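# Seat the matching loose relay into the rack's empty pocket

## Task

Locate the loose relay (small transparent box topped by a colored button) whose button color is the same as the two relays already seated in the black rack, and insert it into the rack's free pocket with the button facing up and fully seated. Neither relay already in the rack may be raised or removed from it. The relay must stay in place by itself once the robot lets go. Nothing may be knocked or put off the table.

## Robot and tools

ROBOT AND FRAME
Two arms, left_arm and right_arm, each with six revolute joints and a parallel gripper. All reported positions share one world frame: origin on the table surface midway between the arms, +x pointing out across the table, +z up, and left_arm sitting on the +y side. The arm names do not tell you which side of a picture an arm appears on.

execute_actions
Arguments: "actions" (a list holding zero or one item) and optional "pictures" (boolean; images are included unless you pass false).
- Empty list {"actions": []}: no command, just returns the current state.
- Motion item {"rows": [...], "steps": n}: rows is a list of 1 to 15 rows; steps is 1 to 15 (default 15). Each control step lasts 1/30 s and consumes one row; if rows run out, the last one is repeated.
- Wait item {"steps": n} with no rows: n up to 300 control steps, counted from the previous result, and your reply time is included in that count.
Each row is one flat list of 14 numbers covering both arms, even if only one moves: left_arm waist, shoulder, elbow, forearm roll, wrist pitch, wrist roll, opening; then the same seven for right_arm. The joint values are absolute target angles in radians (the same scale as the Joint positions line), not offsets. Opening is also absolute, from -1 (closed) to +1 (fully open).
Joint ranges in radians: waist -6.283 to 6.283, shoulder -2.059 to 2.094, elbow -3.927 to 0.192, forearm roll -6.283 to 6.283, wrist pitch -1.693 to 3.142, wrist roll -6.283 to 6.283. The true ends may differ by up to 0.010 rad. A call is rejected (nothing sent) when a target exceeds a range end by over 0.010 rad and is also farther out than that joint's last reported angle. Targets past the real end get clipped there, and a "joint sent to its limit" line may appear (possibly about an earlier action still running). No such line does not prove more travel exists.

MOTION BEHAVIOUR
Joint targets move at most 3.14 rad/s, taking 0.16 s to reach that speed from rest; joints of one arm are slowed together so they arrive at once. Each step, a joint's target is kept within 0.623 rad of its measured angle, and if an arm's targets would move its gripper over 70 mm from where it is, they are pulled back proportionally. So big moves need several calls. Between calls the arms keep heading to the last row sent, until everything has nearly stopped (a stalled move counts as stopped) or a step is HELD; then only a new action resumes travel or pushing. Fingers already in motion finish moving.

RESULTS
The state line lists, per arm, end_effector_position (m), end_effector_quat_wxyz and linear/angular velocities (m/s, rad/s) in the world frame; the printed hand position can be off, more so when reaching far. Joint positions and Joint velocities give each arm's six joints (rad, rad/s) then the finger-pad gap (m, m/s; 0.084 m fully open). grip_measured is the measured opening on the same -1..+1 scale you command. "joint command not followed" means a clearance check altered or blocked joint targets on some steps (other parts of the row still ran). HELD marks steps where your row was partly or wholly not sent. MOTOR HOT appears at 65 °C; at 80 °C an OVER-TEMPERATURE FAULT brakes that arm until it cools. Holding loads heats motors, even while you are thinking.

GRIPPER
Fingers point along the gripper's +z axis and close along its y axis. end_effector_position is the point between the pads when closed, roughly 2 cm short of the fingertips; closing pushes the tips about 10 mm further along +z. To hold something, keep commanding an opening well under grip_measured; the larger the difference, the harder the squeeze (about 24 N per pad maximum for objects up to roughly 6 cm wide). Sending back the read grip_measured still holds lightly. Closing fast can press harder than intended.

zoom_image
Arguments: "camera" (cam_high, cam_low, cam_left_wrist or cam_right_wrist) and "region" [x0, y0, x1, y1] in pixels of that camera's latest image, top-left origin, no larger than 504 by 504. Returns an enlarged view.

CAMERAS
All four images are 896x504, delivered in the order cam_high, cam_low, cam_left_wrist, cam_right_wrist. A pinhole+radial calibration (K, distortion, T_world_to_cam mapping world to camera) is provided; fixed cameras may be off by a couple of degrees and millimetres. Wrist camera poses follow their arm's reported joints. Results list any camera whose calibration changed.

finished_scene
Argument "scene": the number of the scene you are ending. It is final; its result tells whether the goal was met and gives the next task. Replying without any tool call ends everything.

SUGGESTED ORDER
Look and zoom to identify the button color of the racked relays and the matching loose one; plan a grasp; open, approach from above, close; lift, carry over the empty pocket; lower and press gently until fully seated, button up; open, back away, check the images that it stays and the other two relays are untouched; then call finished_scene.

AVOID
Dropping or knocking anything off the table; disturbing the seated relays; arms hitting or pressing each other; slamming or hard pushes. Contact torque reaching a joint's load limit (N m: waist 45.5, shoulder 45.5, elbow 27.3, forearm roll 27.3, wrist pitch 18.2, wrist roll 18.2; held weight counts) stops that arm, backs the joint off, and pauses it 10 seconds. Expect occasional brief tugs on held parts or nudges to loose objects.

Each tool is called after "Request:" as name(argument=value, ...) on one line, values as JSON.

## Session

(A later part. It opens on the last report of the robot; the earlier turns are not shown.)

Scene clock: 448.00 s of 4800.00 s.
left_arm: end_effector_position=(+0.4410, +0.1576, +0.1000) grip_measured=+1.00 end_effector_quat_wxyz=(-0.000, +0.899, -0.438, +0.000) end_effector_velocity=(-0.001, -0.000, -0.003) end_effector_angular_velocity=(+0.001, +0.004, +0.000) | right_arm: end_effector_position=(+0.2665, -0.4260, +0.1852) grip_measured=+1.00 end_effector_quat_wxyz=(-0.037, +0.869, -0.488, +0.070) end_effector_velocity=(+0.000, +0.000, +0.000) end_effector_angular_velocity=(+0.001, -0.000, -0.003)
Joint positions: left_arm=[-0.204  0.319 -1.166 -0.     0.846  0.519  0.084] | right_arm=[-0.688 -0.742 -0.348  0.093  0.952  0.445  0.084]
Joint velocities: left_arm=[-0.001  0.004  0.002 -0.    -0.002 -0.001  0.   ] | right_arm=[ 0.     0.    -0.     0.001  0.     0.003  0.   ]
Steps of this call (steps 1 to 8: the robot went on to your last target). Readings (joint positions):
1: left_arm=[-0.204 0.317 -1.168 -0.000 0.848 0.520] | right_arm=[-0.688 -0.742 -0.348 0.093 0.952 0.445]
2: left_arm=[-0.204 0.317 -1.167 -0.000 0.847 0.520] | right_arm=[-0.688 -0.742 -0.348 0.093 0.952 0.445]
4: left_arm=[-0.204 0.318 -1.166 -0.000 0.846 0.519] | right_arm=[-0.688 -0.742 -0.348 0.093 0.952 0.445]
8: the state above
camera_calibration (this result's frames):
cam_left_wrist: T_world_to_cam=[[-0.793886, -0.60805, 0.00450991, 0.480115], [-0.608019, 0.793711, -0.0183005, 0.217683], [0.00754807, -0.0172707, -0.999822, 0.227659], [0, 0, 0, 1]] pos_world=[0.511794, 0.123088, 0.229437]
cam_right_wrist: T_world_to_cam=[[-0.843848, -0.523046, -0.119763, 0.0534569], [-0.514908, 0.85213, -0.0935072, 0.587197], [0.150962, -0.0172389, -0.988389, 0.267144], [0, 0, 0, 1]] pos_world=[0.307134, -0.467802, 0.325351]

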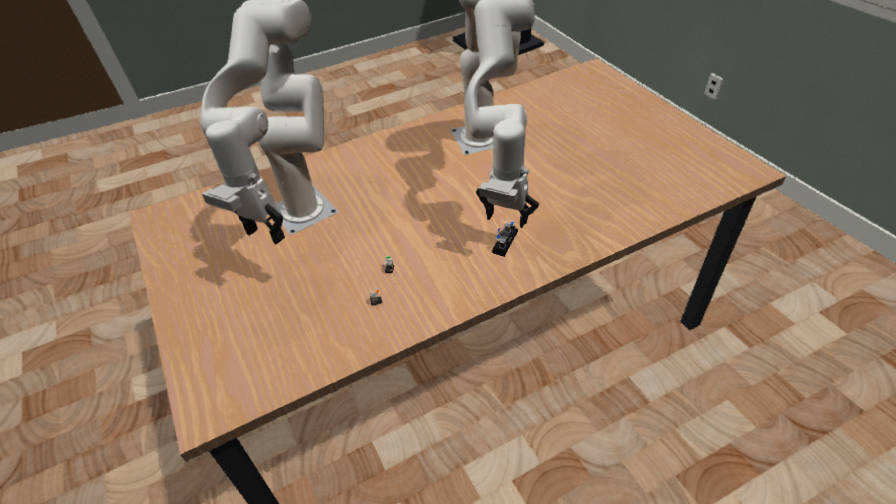

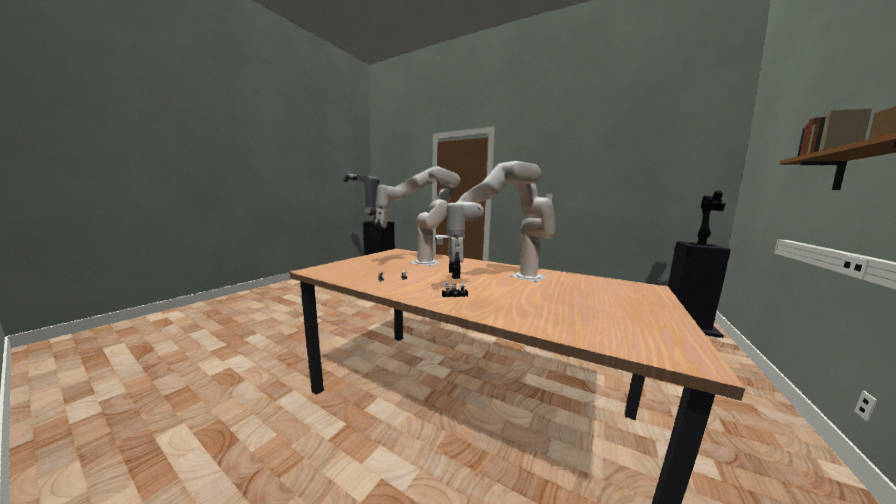

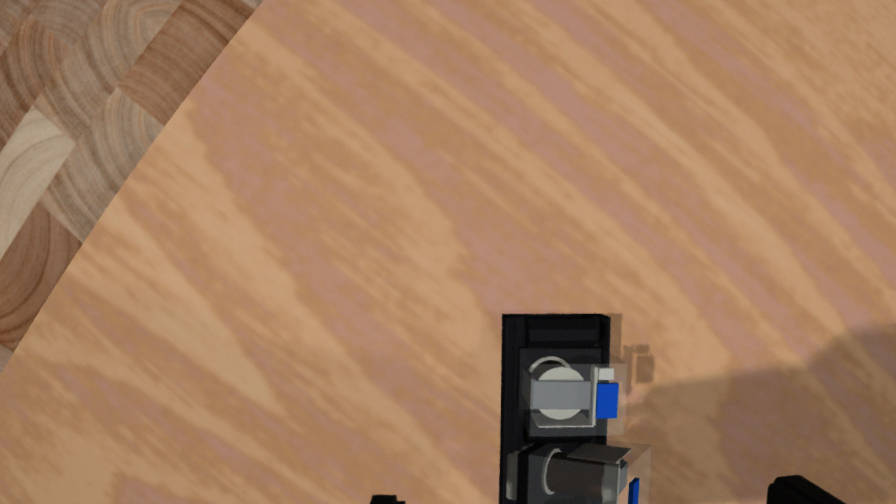

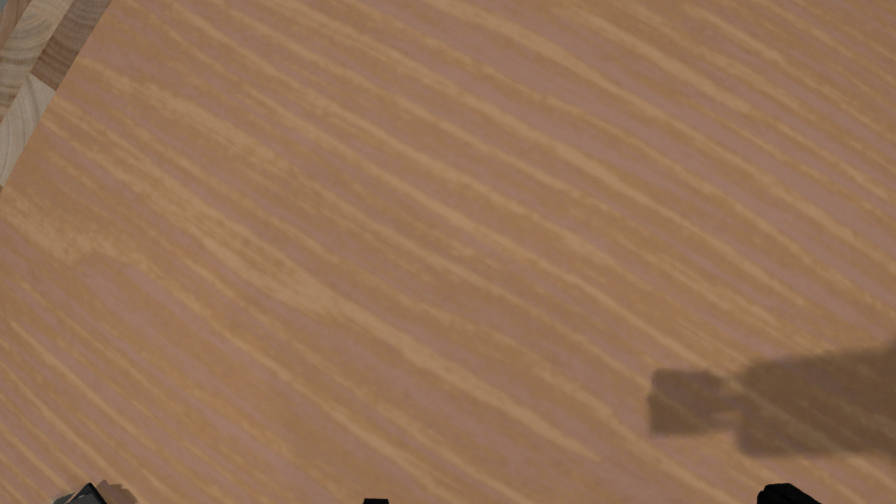

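Request:
execute_actions(actions=[])

Scene clock: 476.83 s of 4800.00 s.
left_arm: end_effector_position=(+0.4408, +0.1577, +0.0995) grip_measured=+1.00 end_effector_quat_wxyz=(+0.000, +0.899, -0.438, +0.000) end_effector_velocity=(-0.000, -0.000, -0.000) end_effector_angular_velocity=(+0.000, +0.001, -0.002) | right_arm: end_effector_position=(+0.2665, -0.4260, +0.1852) grip_measured=+1.00 end_effector_quat_wxyz=(-0.037, +0.869, -0.488, +0.070) end_effector_velocity=(+0.000, -0.000, +0.000) end_effector_angular_velocity=(-0.000, -0.001, -0.001)
Joint positions: left_arm=[-0.204  0.32  -1.165  0.     0.845  0.519  0.084] | right_arm=[-0.688 -0.742 -0.348  0.093  0.952  0.445  0.084]
Joint velocities: left_arm=[-0.001 -0.     0.    -0.     0.001  0.001  0.   ] | right_arm=[-0.    -0.    -0.001  0.     0.     0.001  0.   ]
Steps of this call (steps 1 to 15: the robot went on to your last target; steps 16 to 90: nothing new was sent; then 25.83 s passed at rest). Readings (joint positions):
1: left_arm=[-0.204 0.319 -1.166 -0.000 0.846 0.519] | right_arm=[-0.688 -0.742 -0.348 0.093 0.952 0.445]
2: left_arm=[-0.204 0.320 -1.166 -0.000 0.845 0.519] | right_arm=[-0.688 -0.742 -0.348 0.093 0.952 0.445]
4: left_arm=[-0.204 0.320 -1.166 -0.000 0.845 0.519] | right_arm=[-0.688 -0.742 -0.348 0.093 0.952 0.445]
8: left_arm=[-0.204 0.320 -1.165 -0.000 0.845 0.519] | right_arm=[-0.688 -0.742 -0.348 0.093 0.952 0.445]
90: the state above
All arms were judged still, so your last target was given up. Only a new action makes them travel on or press farther. Fingers that are still opening or closing keep moving.
camera_calibration (this result's frames):
cam_left_wrist: T_world_to_cam=[[-0.793811, -0.608145, 0.00493013, 0.479962], [-0.608127, 0.793645, -0.0175783, 0.217474], [0.00677738, -0.016952, -0.999833, 0.227475], [0, 0, 0, 1]] pos_world=[0.511709, 0.123146, 0.228893]
cam_right_wrist: T_world_to_cam=[[-0.843848, -0.523046, -0.119763, 0.053457], [-0.514908, 0.85213, -0.0935071, 0.587197], [0.150962, -0.0172388, -0.988389, 0.267144], [0, 0, 0, 1]] pos_world=[0.307134, -0.467803, 0.325351]

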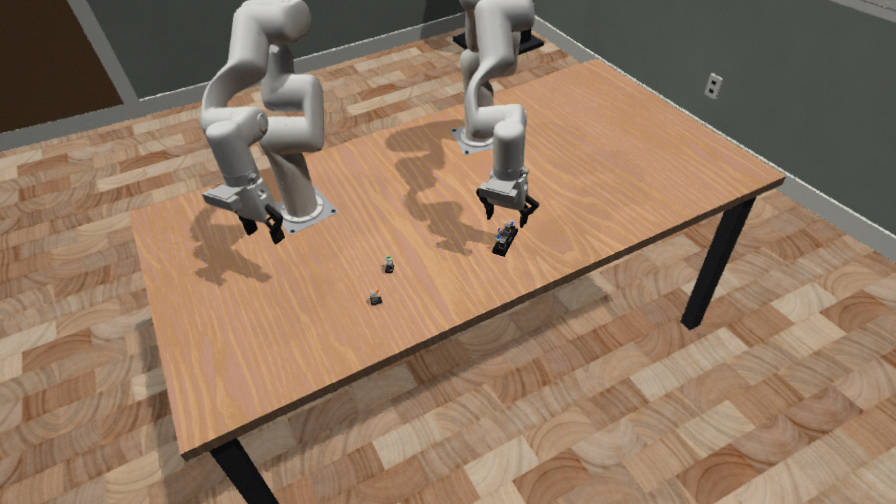

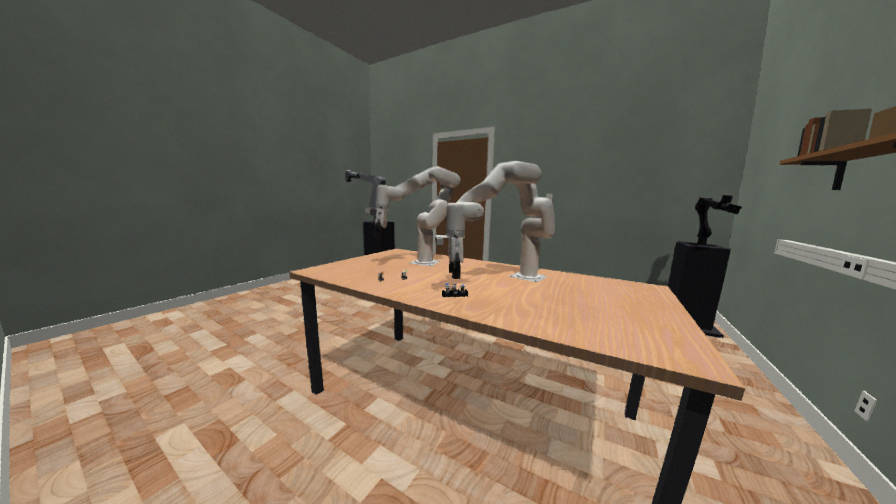

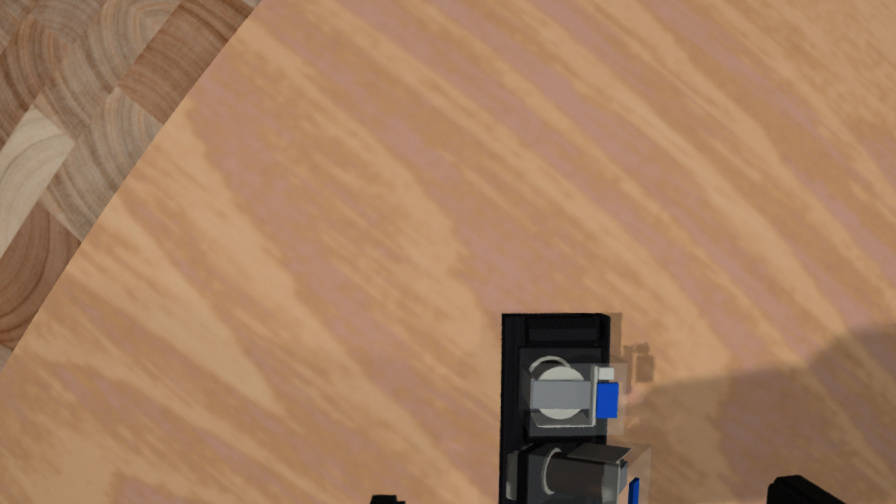

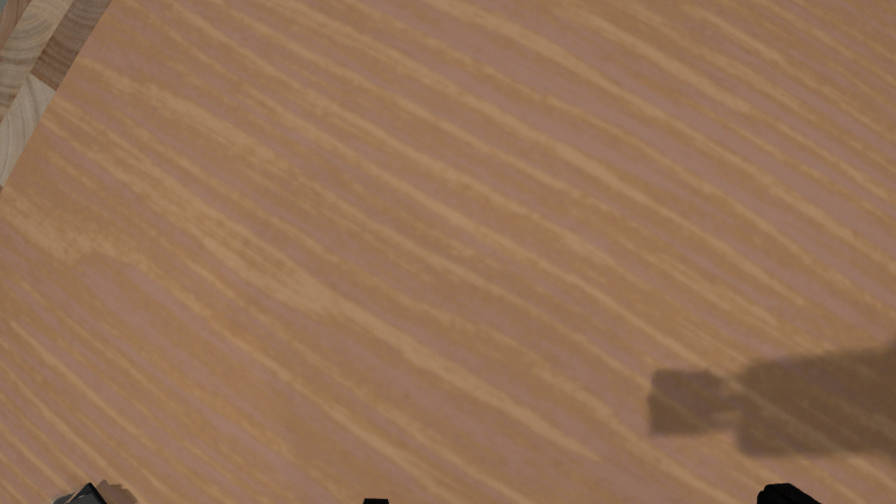

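Request:
zoom_image(camera="cam_high", region=[440, 180, 580, 270])

Request:
zoom_image(camera="cam_low", region=[400, 250, 520, 320])

Region (440, 180, 580, 270) of cam_high's 896x504 image, scaled by 3.600, with more detail than that image has; it fills the top 324 rows of this view, and the rest is white.

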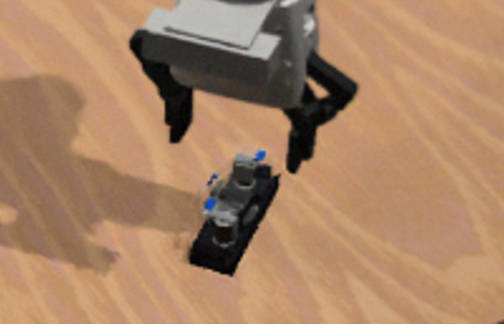

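Region (400, 250, 520, 320) of cam_low's 896x504 image, scaled by 4.200, with more detail than that image has; it fills the top 294 rows of this view, and the rest is white.

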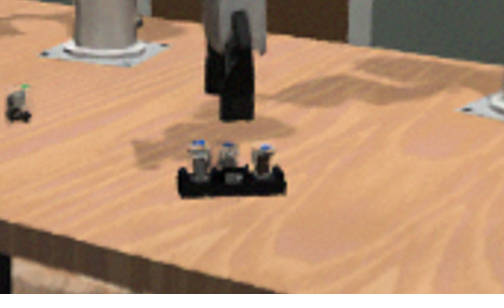

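Request:
execute_actions(actions=[{"rows": [[-0.2044,0.36,-1.153,0,0.793,0.5188,1.0,-0.688,-0.742,-0.348,0.093,0.952,0.445,1.0],[-0.2044,0.36,-1.153,0,0.793,0.5188,1.0,-0.688,-0.742,-0.348,0.093,0.952,0.445,1.0],[-0.2044,0.36,-1.153,0,0.793,0.5188,1.0,-0.688,-0.742,-0.348,0.093,0.952,0.445,1.0],[-0.2044,0.36,-1.153,0,0.793,0.5188,1.0,-0.688,-0.742,-0.348,0.093,0.952,0.445,1.0],[-0.2044,0.36,-1.153,0,0.793,0.5188,1.0,-0.688,-0.742,-0.348,0.093,0.952,0.445,1.0],[-0.2044,0.36,-1.153,0,0.793,0.5188,1.0,-0.688,-0.742,-0.348,0.093,0.952,0.445,1.0],[-0.2044,0.4123,-1.1364,0,0.7241,0.5188,1.0,-0.688,-0.742,-0.348,0.093,0.952,0.445,1.0]], "steps": 15}])

Scene clock: 499.97 s of 4800.00 s.
left_arm: end_effector_position=(+0.4395, +0.1582, +0.0507) grip_measured=+1.00 end_effector_quat_wxyz=(+0.000, +0.899, -0.438, -0.002) end_effector_velocity=(+0.012, -0.006, -0.017) end_effector_angular_velocity=(-0.018, -0.044, +0.000) | right_arm: end_effector_position=(+0.2665, -0.4260, +0.1852) grip_measured=+1.00 end_effector_quat_wxyz=(-0.037, +0.869, -0.488, +0.070) end_effector_velocity=(+0.000, -0.000, +0.000) end_effector_angular_velocity=(-0.001, -0.000, +0.000)
Joint positions: left_arm=[-0.204  0.409 -1.136  0.     0.732  0.519  0.084] | right_arm=[-0.688 -0.742 -0.348  0.093  0.952  0.445  0.084]
Joint velocities: left_arm=[-0.001  0.045 -0.001 -0.001 -0.092 -0.001  0.   ] | right_arm=[ 0.    -0.    -0.001 -0.001  0.     0.    -0.   ]
Steps of this call (steps 1 to 90: nothing new was sent; then 19.63 s passed at rest; steps 91 to 105: all 15 steps of this action). Readings (joint positions):
91: left_arm=[-0.204 0.320 -1.165 -0.000 0.845 0.519] | right_arm=[-0.688 -0.742 -0.348 0.093 0.952 0.445]
92: left_arm=[-0.204 0.322 -1.165 -0.000 0.841 0.519] | right_arm=[-0.688 -0.742 -0.348 0.093 0.952 0.445]
94: left_arm=[-0.204 0.335 -1.162 -0.000 0.823 0.519] | right_arm=[-0.688 -0.742 -0.348 0.093 0.952 0.445]
98: left_arm=[-0.204 0.359 -1.152 0.000 0.797 0.519] | right_arm=[-0.688 -0.742 -0.348 0.093 0.952 0.445]
105: the state above
camera_calibration (this result's frames):
cam_left_wrist: T_world_to_cam=[[-0.793807, -0.608125, 0.00734943, 0.479381], [-0.608165, 0.793697, -0.0134202, 0.215246], [0.00232792, -0.0151227, -0.999883, 0.180321], [0, 0, 0, 1]] pos_world=[0.511021, 0.123411, 0.179665]
cam_right_wrist: T_world_to_cam=[[-0.843848, -0.523046, -0.119763, 0.0534568], [-0.514909, 0.85213, -0.093507, 0.587197], [0.150962, -0.0172387, -0.988389, 0.267144], [0, 0, 0, 1]] pos_world=[0.307134, -0.467803, 0.325351]

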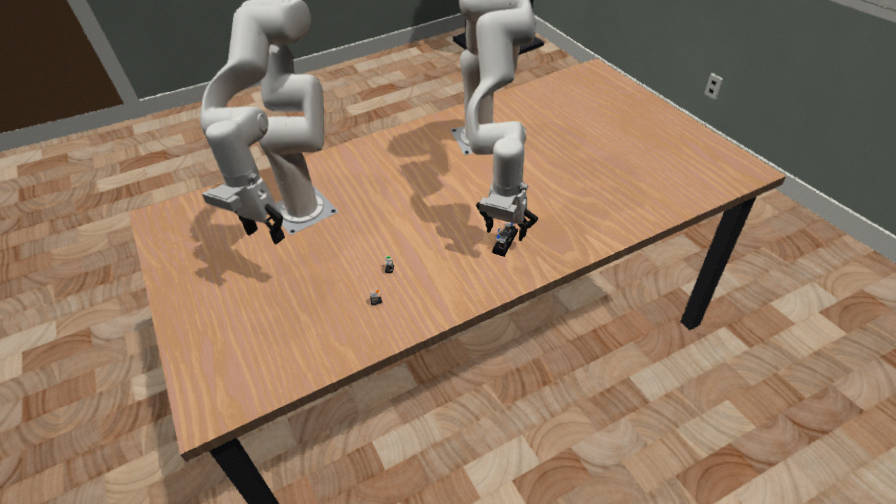

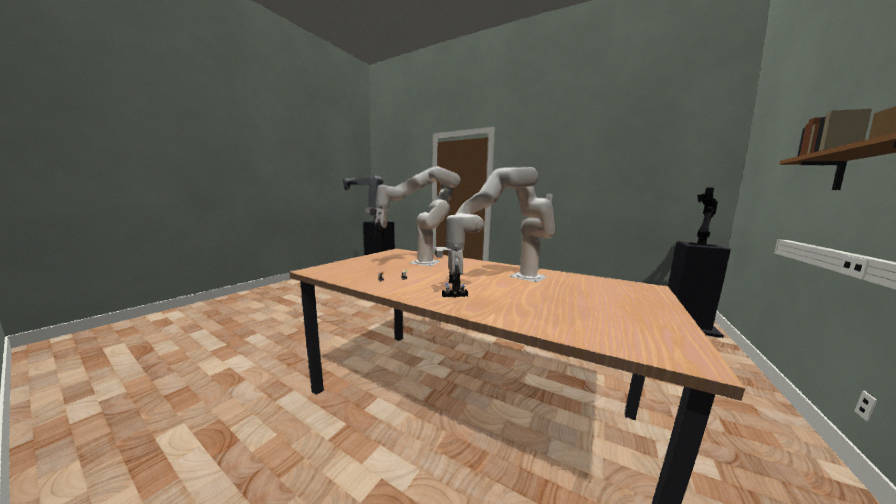

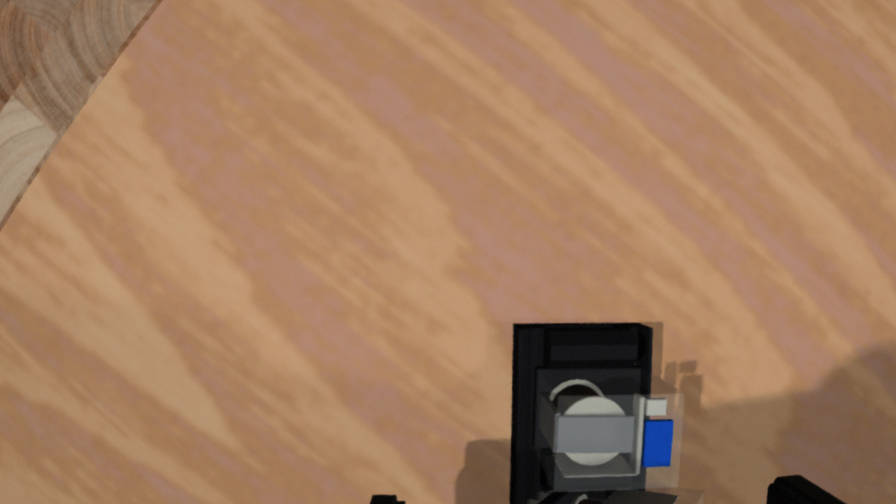

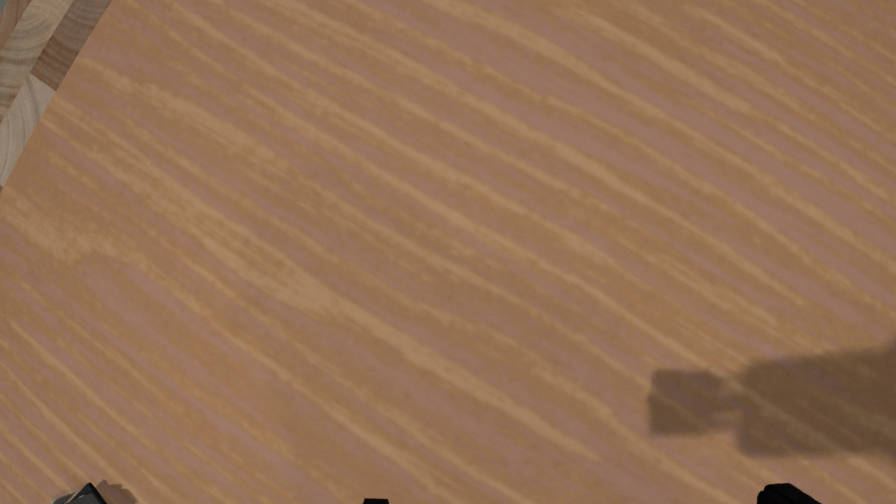

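Request:
execute_actions(actions=[{"rows": [[-0.2044,0.4123,-1.1364,0,0.7241,0.5188,0.7,-0.688,-0.742,-0.348,0.093,0.952,0.445,1.0],[-0.2044,0.4123,-1.1364,0,0.7241,0.5188,0.4,-0.688,-0.742,-0.348,0.093,0.952,0.445,1.0],[-0.2044,0.4123,-1.1364,0,0.7241,0.5188,0.15,-0.688,-0.742,-0.348,0.093,0.952,0.445,1.0],[-0.2044,0.4123,-1.1364,0,0.7241,0.5188,-0.05,-0.688,-0.742,-0.348,0.093,0.952,0.445,1.0],[-0.2044,0.4123,-1.1364,0,0.7241,0.5188,-0.2,-0.688,-0.742,-0.348,0.093,0.952,0.445,1.0],[-0.2044,0.4123,-1.1364,0,0.7241,0.5188,-0.3,-0.688,-0.742,-0.348,0.093,0.952,0.445,1.0],[-0.2044,0.4123,-1.1364,0,0.7241,0.5188,-0.4,-0.688,-0.742,-0.348,0.093,0.952,0.445,1.0],[-0.2044,0.4123,-1.1364,0,0.7241,0.5188,-0.5,-0.688,-0.742,-0.348,0.093,0.952,0.445,1.0],[-0.2044,0.4123,-1.1364,0,0.7241,0.5188,-0.6,-0.688,-0.742,-0.348,0.093,0.952,0.445,1.0]], "steps": 15}])

Scene clock: 515.53 s of 4800.00 s.
left_arm: end_effector_position=(+0.4424, +0.1568, +0.0520) grip_measured=-0.34 end_effector_quat_wxyz=(-0.000, +0.899, -0.438, +0.003) end_effector_velocity=(-0.001, +0.001, -0.002) end_effector_angular_velocity=(+0.002, +0.004, +0.000) | right_arm: end_effector_position=(+0.2665, -0.4260, +0.1852) grip_measured=+1.00 end_effector_quat_wxyz=(-0.037, +0.869, -0.488, +0.070) end_effector_velocity=(+0.000, +0.000, +0.001) end_effector_angular_velocity=(-0.000, -0.002, +0.000)
Joint positions: left_arm=[-0.205  0.409 -1.139 -0.     0.724  0.519  0.029] | right_arm=[-0.688 -0.742 -0.348  0.093  0.952  0.445  0.084]
Joint velocities: left_arm=[ 0.002  0.003  0.002  0.    -0.001  0.001  0.   ] | right_arm=[ 0.    -0.001 -0.001  0.001 -0.    -0.     0.   ]
Steps of this call (steps 1 to 15: the robot went on to your last target; steps 16 to 90: nothing new was sent; then 12.07 s passed at rest; steps 91 to 105: all 15 steps of this action). Readings (joint positions):
91: left_arm=[-0.204 0.412 -1.136 0.000 0.724 0.519] | right_arm=[-0.688 -0.742 -0.348 0.093 0.952 0.445]
92: left_arm=[-0.204 0.412 -1.136 0.000 0.724 0.519] | right_arm=[-0.688 -0.742 -0.348 0.093 0.952 0.445]
94: left_arm=[-0.204 0.412 -1.136 -0.000 0.724 0.519] | right_arm=[-0.688 -0.742 -0.348 0.093 0.952 0.445]
98: left_arm=[-0.205 0.412 -1.137 -0.000 0.724 0.519] | right_arm=[-0.688 -0.742 -0.348 0.093 0.952 0.445]
105: the state above
camera_calibration (this result's frames):
cam_left_wrist: T_world_to_cam=[[-0.794066, -0.607828, 0.0020598, 0.48112], [-0.607711, 0.793837, -0.0226071, 0.218423], [0.0121061, -0.0192033, -0.999742, 0.177984], [0, 0, 0, 1]] pos_world=[0.512624, 0.122464, 0.181885]
cam_right_wrist: T_world_to_cam=[[-0.843848, -0.523046, -0.119763, 0.0534571], [-0.514908, 0.85213, -0.0935071, 0.587197], [0.150962, -0.0172388, -0.988389, 0.267144], [0, 0, 0, 1]] pos_world=[0.307134, -0.467803, 0.325351]

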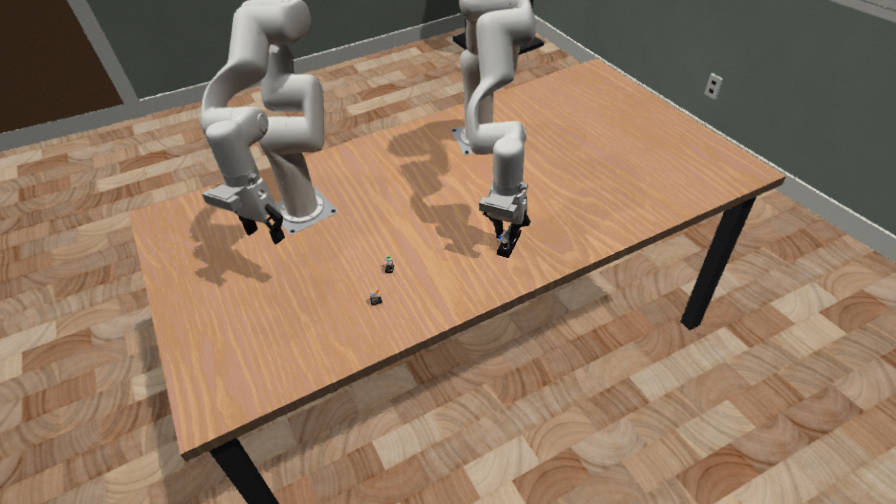

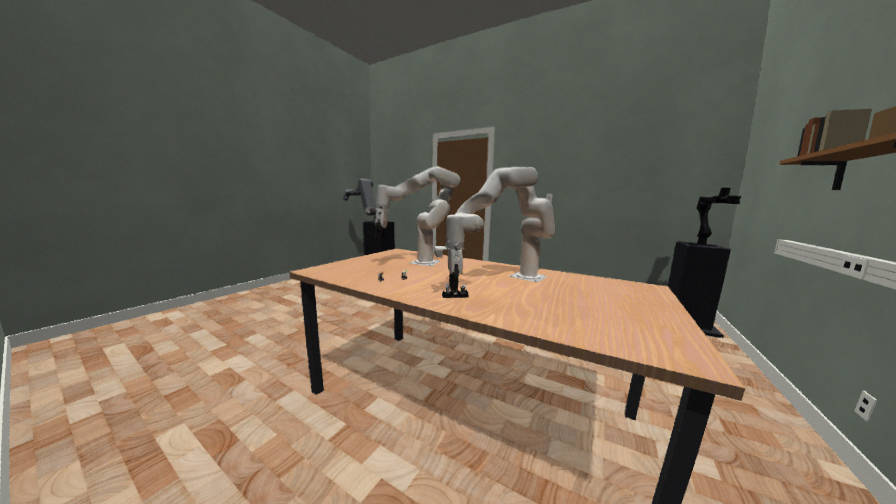

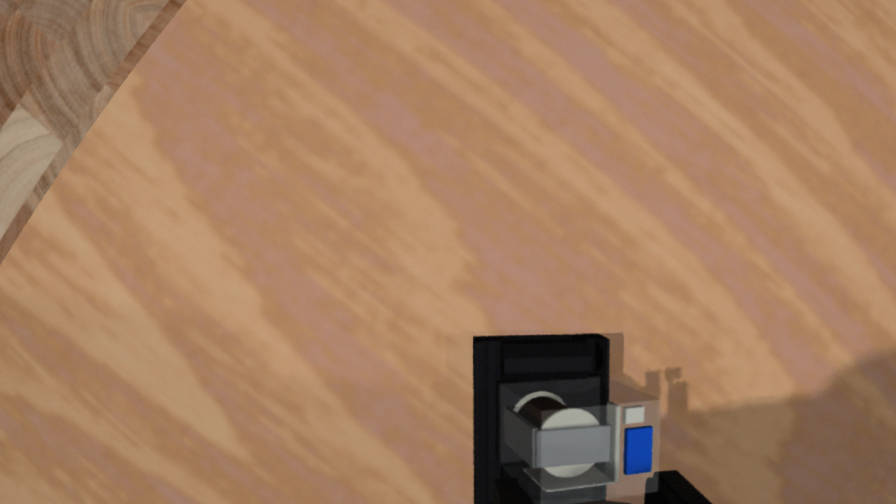

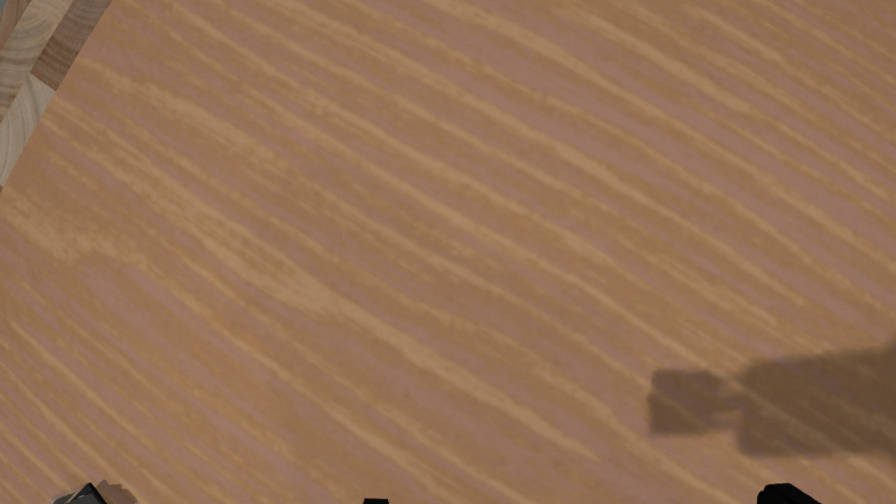

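Request:
zoom_image(camera="cam_left_wrist", region=[420, 300, 760, 504])

Request:
zoom_image(camera="cam_low", region=[420, 260, 500, 305])

Request:
zoom_image(camera="cam_high", region=[460, 200, 560, 265])

Region (420, 300, 760, 504) of cam_left_wrist's 896x504 image, scaled by 1.482, with more detail than that image has; it fills the top 302 rows of this view, and the rest is white.

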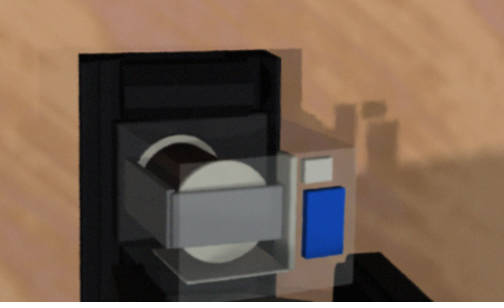

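Region (420, 260, 500, 305) of cam_low's 896x504 image, scaled by 6.300, with more detail than that image has; it fills the top 284 rows of this view, and the rest is white.

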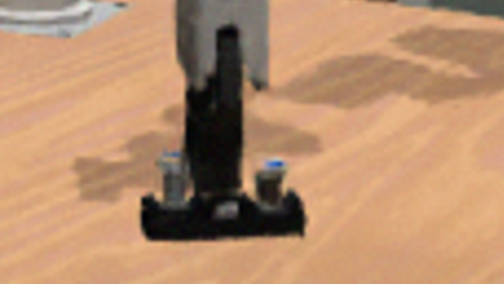

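Region (460, 200, 560, 265) of cam_high's 896x504 image, scaled by 5.040, with more detail than that image has; it fills the top 328 rows of this view, and the rest is white.

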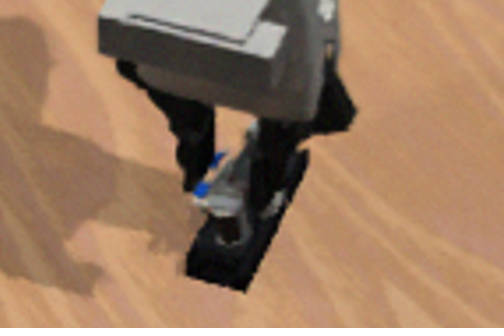

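Request:
execute_actions(actions=[{"rows": [[-0.205,0.409,-1.139,0,0.724,0.5188,-0.3,-0.688,-0.742,-0.348,0.093,0.952,0.445,1.0],[-0.205,0.409,-1.139,0,0.724,0.5188,-0.25,-0.688,-0.742,-0.348,0.093,0.952,0.445,1.0],[-0.205,0.409,-1.139,0,0.724,0.5188,-0.2,-0.688,-0.742,-0.348,0.093,0.952,0.445,1.0],[-0.205,0.409,-1.139,0,0.724,0.5188,-0.1,-0.688,-0.742,-0.348,0.093,0.952,0.445,1.0],[-0.205,0.409,-1.139,0,0.724,0.5188,0.0,-0.688,-0.742,-0.348,0.093,0.952,0.445,1.0],[-0.205,0.409,-1.139,0,0.724,0.5188,0.1,-0.688,-0.742,-0.348,0.093,0.952,0.445,1.0],[-0.205,0.409,-1.139,0,0.724,0.5188,0.2,-0.688,-0.742,-0.348,0.093,0.952,0.445,1.0],[-0.205,0.409,-1.139,0,0.724,0.5188,0.3,-0.688,-0.742,-0.348,0.093,0.952,0.445,1.0]], "steps": 15}])

Scene clock: 562.13 s of 4800.00 s.
left_arm: end_effector_position=(+0.4407, +0.1577, +0.0497) grip_measured=+0.28 end_effector_quat_wxyz=(-0.000, +0.899, -0.438, -0.000) end_effector_velocity=(+0.016, -0.009, +0.021) end_effector_angular_velocity=(-0.022, -0.052, -0.002) | right_arm: end_effector_position=(+0.2665, -0.4260, +0.1852) grip_measured=+1.00 end_effector_quat_wxyz=(-0.037, +0.869, -0.488, +0.070) end_effector_velocity=(+0.000, +0.000, -0.000) end_effector_angular_velocity=(+0.002, +0.001, -0.001)
Joint positions: left_arm=[-0.205  0.412 -1.136  0.     0.725  0.519  0.056] | right_arm=[-0.688 -0.742 -0.348  0.093  0.952  0.445  0.084]
Joint velocities: left_arm=[-0.004 -0.022 -0.025 -0.001 -0.01  -0.001  0.006] | right_arm=[ 0.     0.002 -0.     0.001  0.     0.     0.   ]
Steps of this call (steps 1 to 15: the robot went on to your last target; steps 16 to 90: nothing new was sent; then 43.10 s passed at rest; steps 91 to 105: all 15 steps of this action). Readings (joint positions):
91: left_arm=[-0.204 0.410 -1.136 0.000 0.724 0.519] | right_arm=[-0.688 -0.742 -0.348 0.093 0.952 0.445]
92: left_arm=[-0.204 0.410 -1.137 0.000 0.724 0.519] | right_arm=[-0.688 -0.742 -0.348 0.093 0.952 0.445]
94: left_arm=[-0.204 0.410 -1.137 0.000 0.724 0.519] | right_arm=[-0.688 -0.742 -0.348 0.093 0.952 0.445]
98: left_arm=[-0.203 0.417 -1.130 0.000 0.727 0.519] | right_arm=[-0.688 -0.742 -0.348 0.093 0.952 0.445]
105: the state above
camera_calibration (this result's frames):
cam_left_wrist: T_world_to_cam=[[-0.793897, -0.60803, 0.0051185, 0.480119], [-0.608019, 0.793737, -0.0171711, 0.216451], [0.00637783, -0.0167442, -0.999839, 0.177847], [0, 0, 0, 1]] pos_world=[0.511637, 0.1231, 0.179078]
cam_right_wrist: T_world_to_cam=[[-0.843848, -0.523046, -0.119763, 0.053457], [-0.514908, 0.85213, -0.0935071, 0.587197], [0.150962, -0.0172388, -0.988389, 0.267144], [0, 0, 0, 1]] pos_world=[0.307134, -0.467803, 0.325351]

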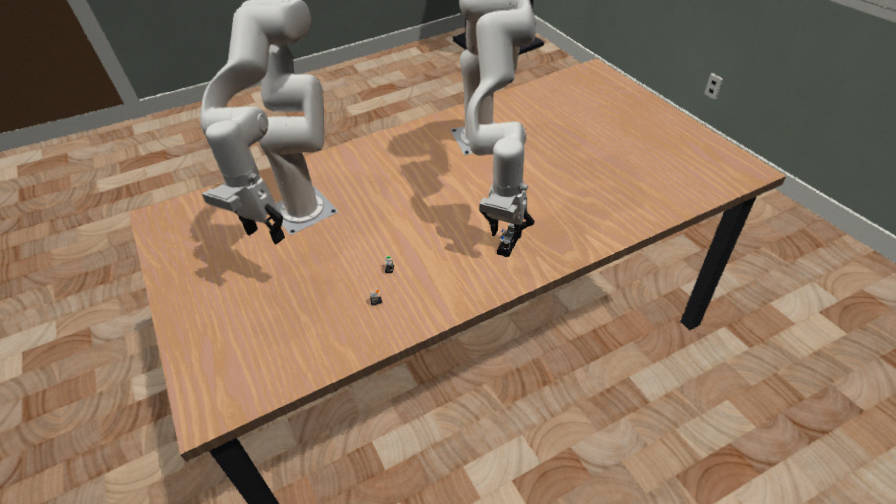

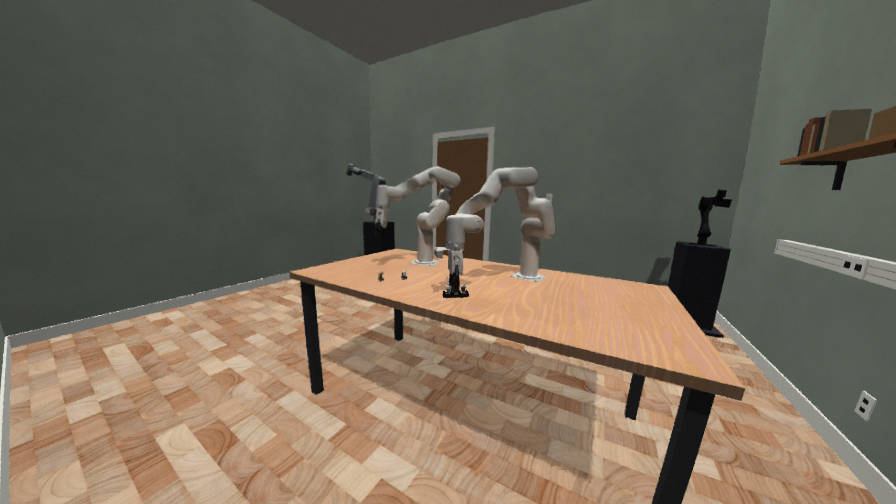

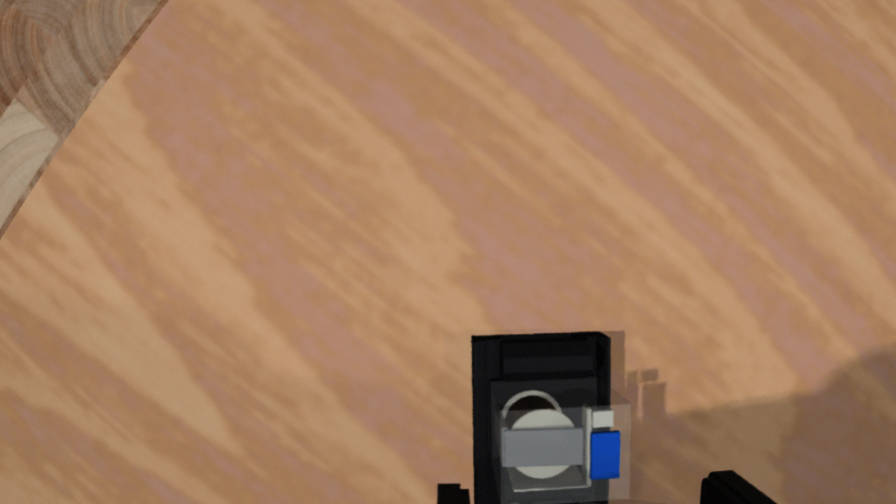

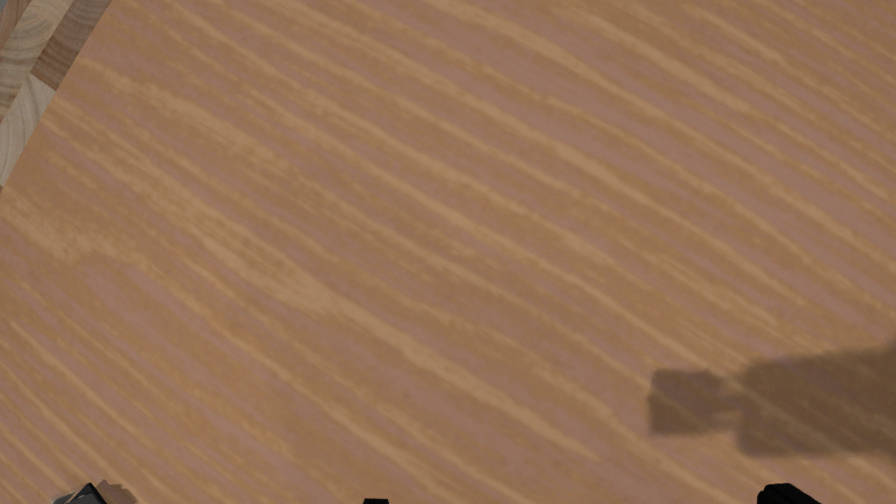

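Request:
execute_actions(actions=[{"rows": [[-0.2044,0.40,-1.14,0,0.74,0.5188,0.5,-0.688,-0.742,-0.348,0.093,0.952,0.445,1.0],[-0.2044,0.38,-1.147,0,0.767,0.5188,0.6,-0.688,-0.742,-0.348,0.093,0.952,0.445,1.0],[-0.2044,0.36,-1.153,0,0.793,0.5188,0.7,-0.688,-0.742,-0.348,0.093,0.952,0.445,1.0],[-0.2044,0.34,-1.16,0,0.82,0.5188,0.7,-0.688,-0.742,-0.348,0.093,0.952,0.445,1.0],[-0.2044,0.32,-1.1654,0,0.8454,0.5188,0.7,-0.688,-0.742,-0.348,0.093,0.952,0.445,1.0],[-0.2044,0.29,-1.19,0,0.90,0.5188,0.7,-0.688,-0.742,-0.348,0.093,0.952,0.445,1.0],[-0.2044,0.26,-1.22,0,0.96,0.5188,0.7,-0.688,-0.742,-0.348,0.093,0.952,0.445,1.0],[-0.2044,0.2129,-1.2642,0,1.0513,0.5188,0.7,-0.688,-0.742,-0.348,0.093,0.952,0.445,1.0]], "steps": 15}])

Scene clock: 597.80 s of 4800.00 s.
left_arm: end_effector_position=(+0.4443, +0.1563, +0.1633) grip_measured=+0.70 end_effector_quat_wxyz=(-0.000, +0.899, -0.438, +0.004) end_effector_velocity=(-0.006, +0.002, +0.233) end_effector_angular_velocity=(-0.017, -0.041, -0.002) | right_arm: end_effector_position=(+0.2665, -0.4260, +0.1852) grip_measured=+1.00 end_effector_quat_wxyz=(-0.037, +0.869, -0.488, +0.070) end_effector_velocity=(-0.000, -0.000, -0.000) end_effector_angular_velocity=(+0.000, +0.001, +0.001)
Joint positions: left_arm=[-0.204  0.237 -1.246 -0.     1.001  0.519  0.073] | right_arm=[-0.688 -0.742 -0.348  0.093  0.952  0.445  0.084]
Joint velocities: left_arm=[-0.001 -0.322 -0.256  0.     0.533  0.     0.001] | right_arm=[-0.     0.001  0.    -0.001 -0.    -0.     0.   ]
Steps of this call (steps 1 to 15: the robot went on to your last target; steps 16 to 90: nothing new was sent; then 32.17 s passed at rest; steps 91 to 105: all 15 steps of this action). Readings (joint positions):
91: left_arm=[-0.205 0.409 -1.139 0.000 0.724 0.519] | right_arm=[-0.688 -0.742 -0.348 0.093 0.952 0.445]
92: left_arm=[-0.205 0.408 -1.139 0.000 0.726 0.519] | right_arm=[-0.688 -0.742 -0.348 0.093 0.952 0.445]
94: left_arm=[-0.205 0.401 -1.140 0.000 0.740 0.519] | right_arm=[-0.688 -0.742 -0.348 0.093 0.952 0.445]
98: left_arm=[-0.204 0.350 -1.159 0.000 0.812 0.519] | right_arm=[-0.688 -0.742 -0.348 0.093 0.952 0.445]
105: the state above
camera_calibration (this result's frames):
cam_left_wrist: T_world_to_cam=[[-0.793814, -0.60816, 0.00112281, 0.482188], [-0.608004, 0.793567, -0.02414, 0.222896], [0.01379, -0.0198454, -0.999708, 0.28849], [0, 0, 0, 1]] pos_world=[0.514311, 0.12209, 0.293245]
cam_right_wrist: T_world_to_cam=[[-0.843848, -0.523046, -0.119763, 0.053457], [-0.514908, 0.85213, -0.0935071, 0.587197], [0.150962, -0.0172387, -0.988389, 0.267144], [0, 0, 0, 1]] pos_world=[0.307134, -0.467802, 0.325351]

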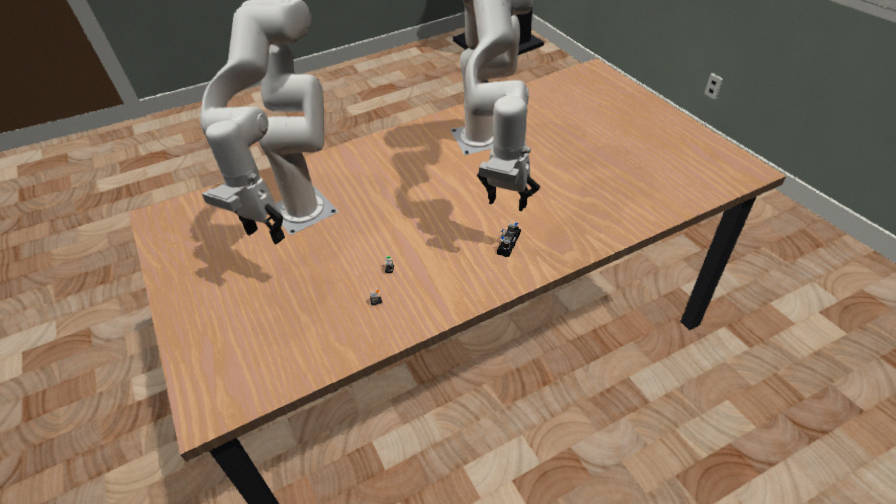

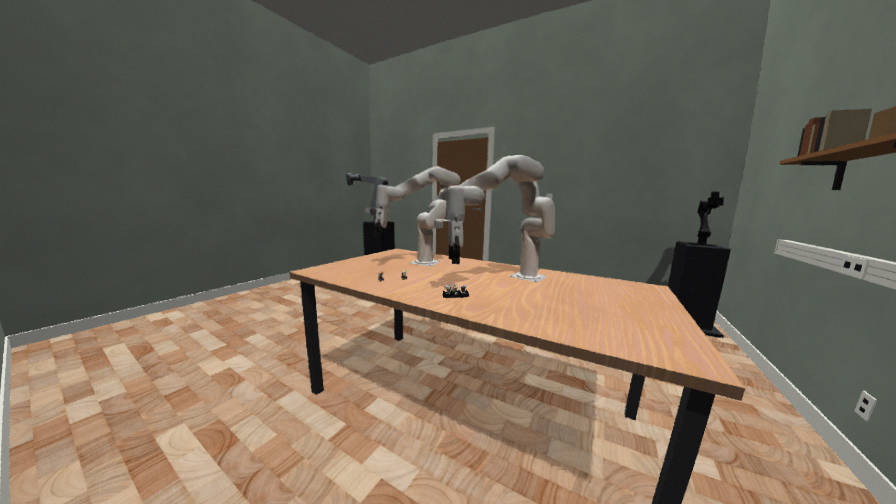

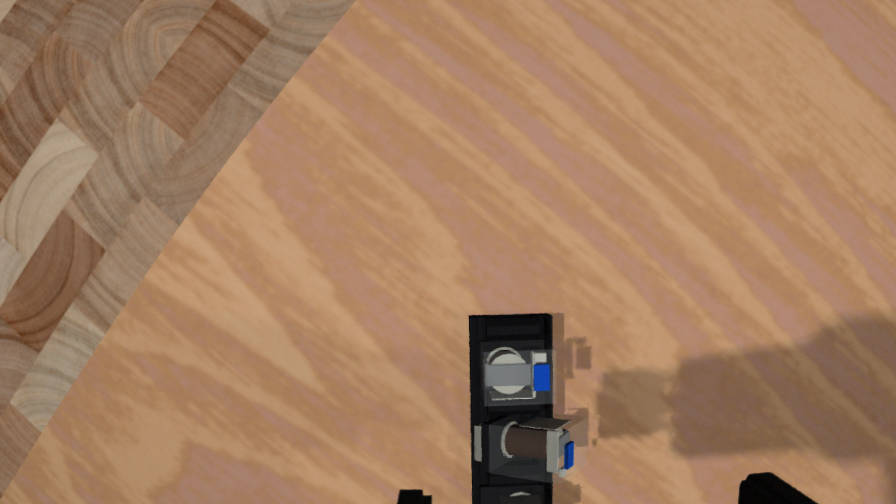

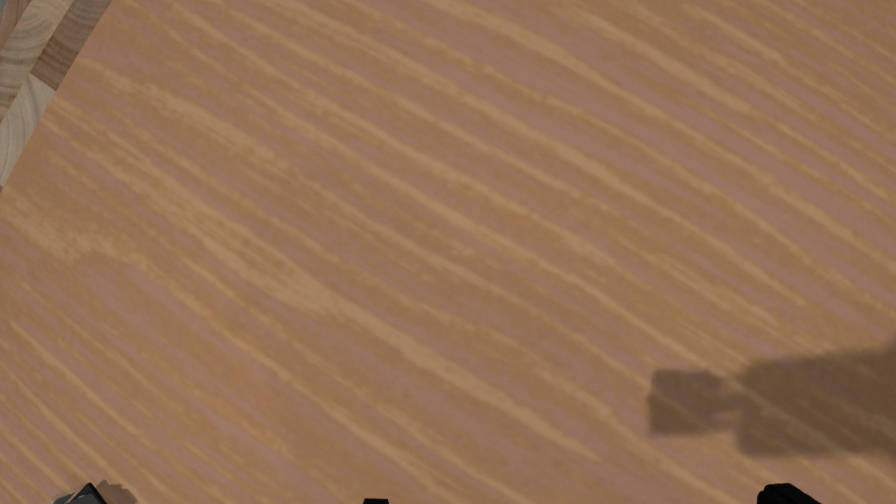

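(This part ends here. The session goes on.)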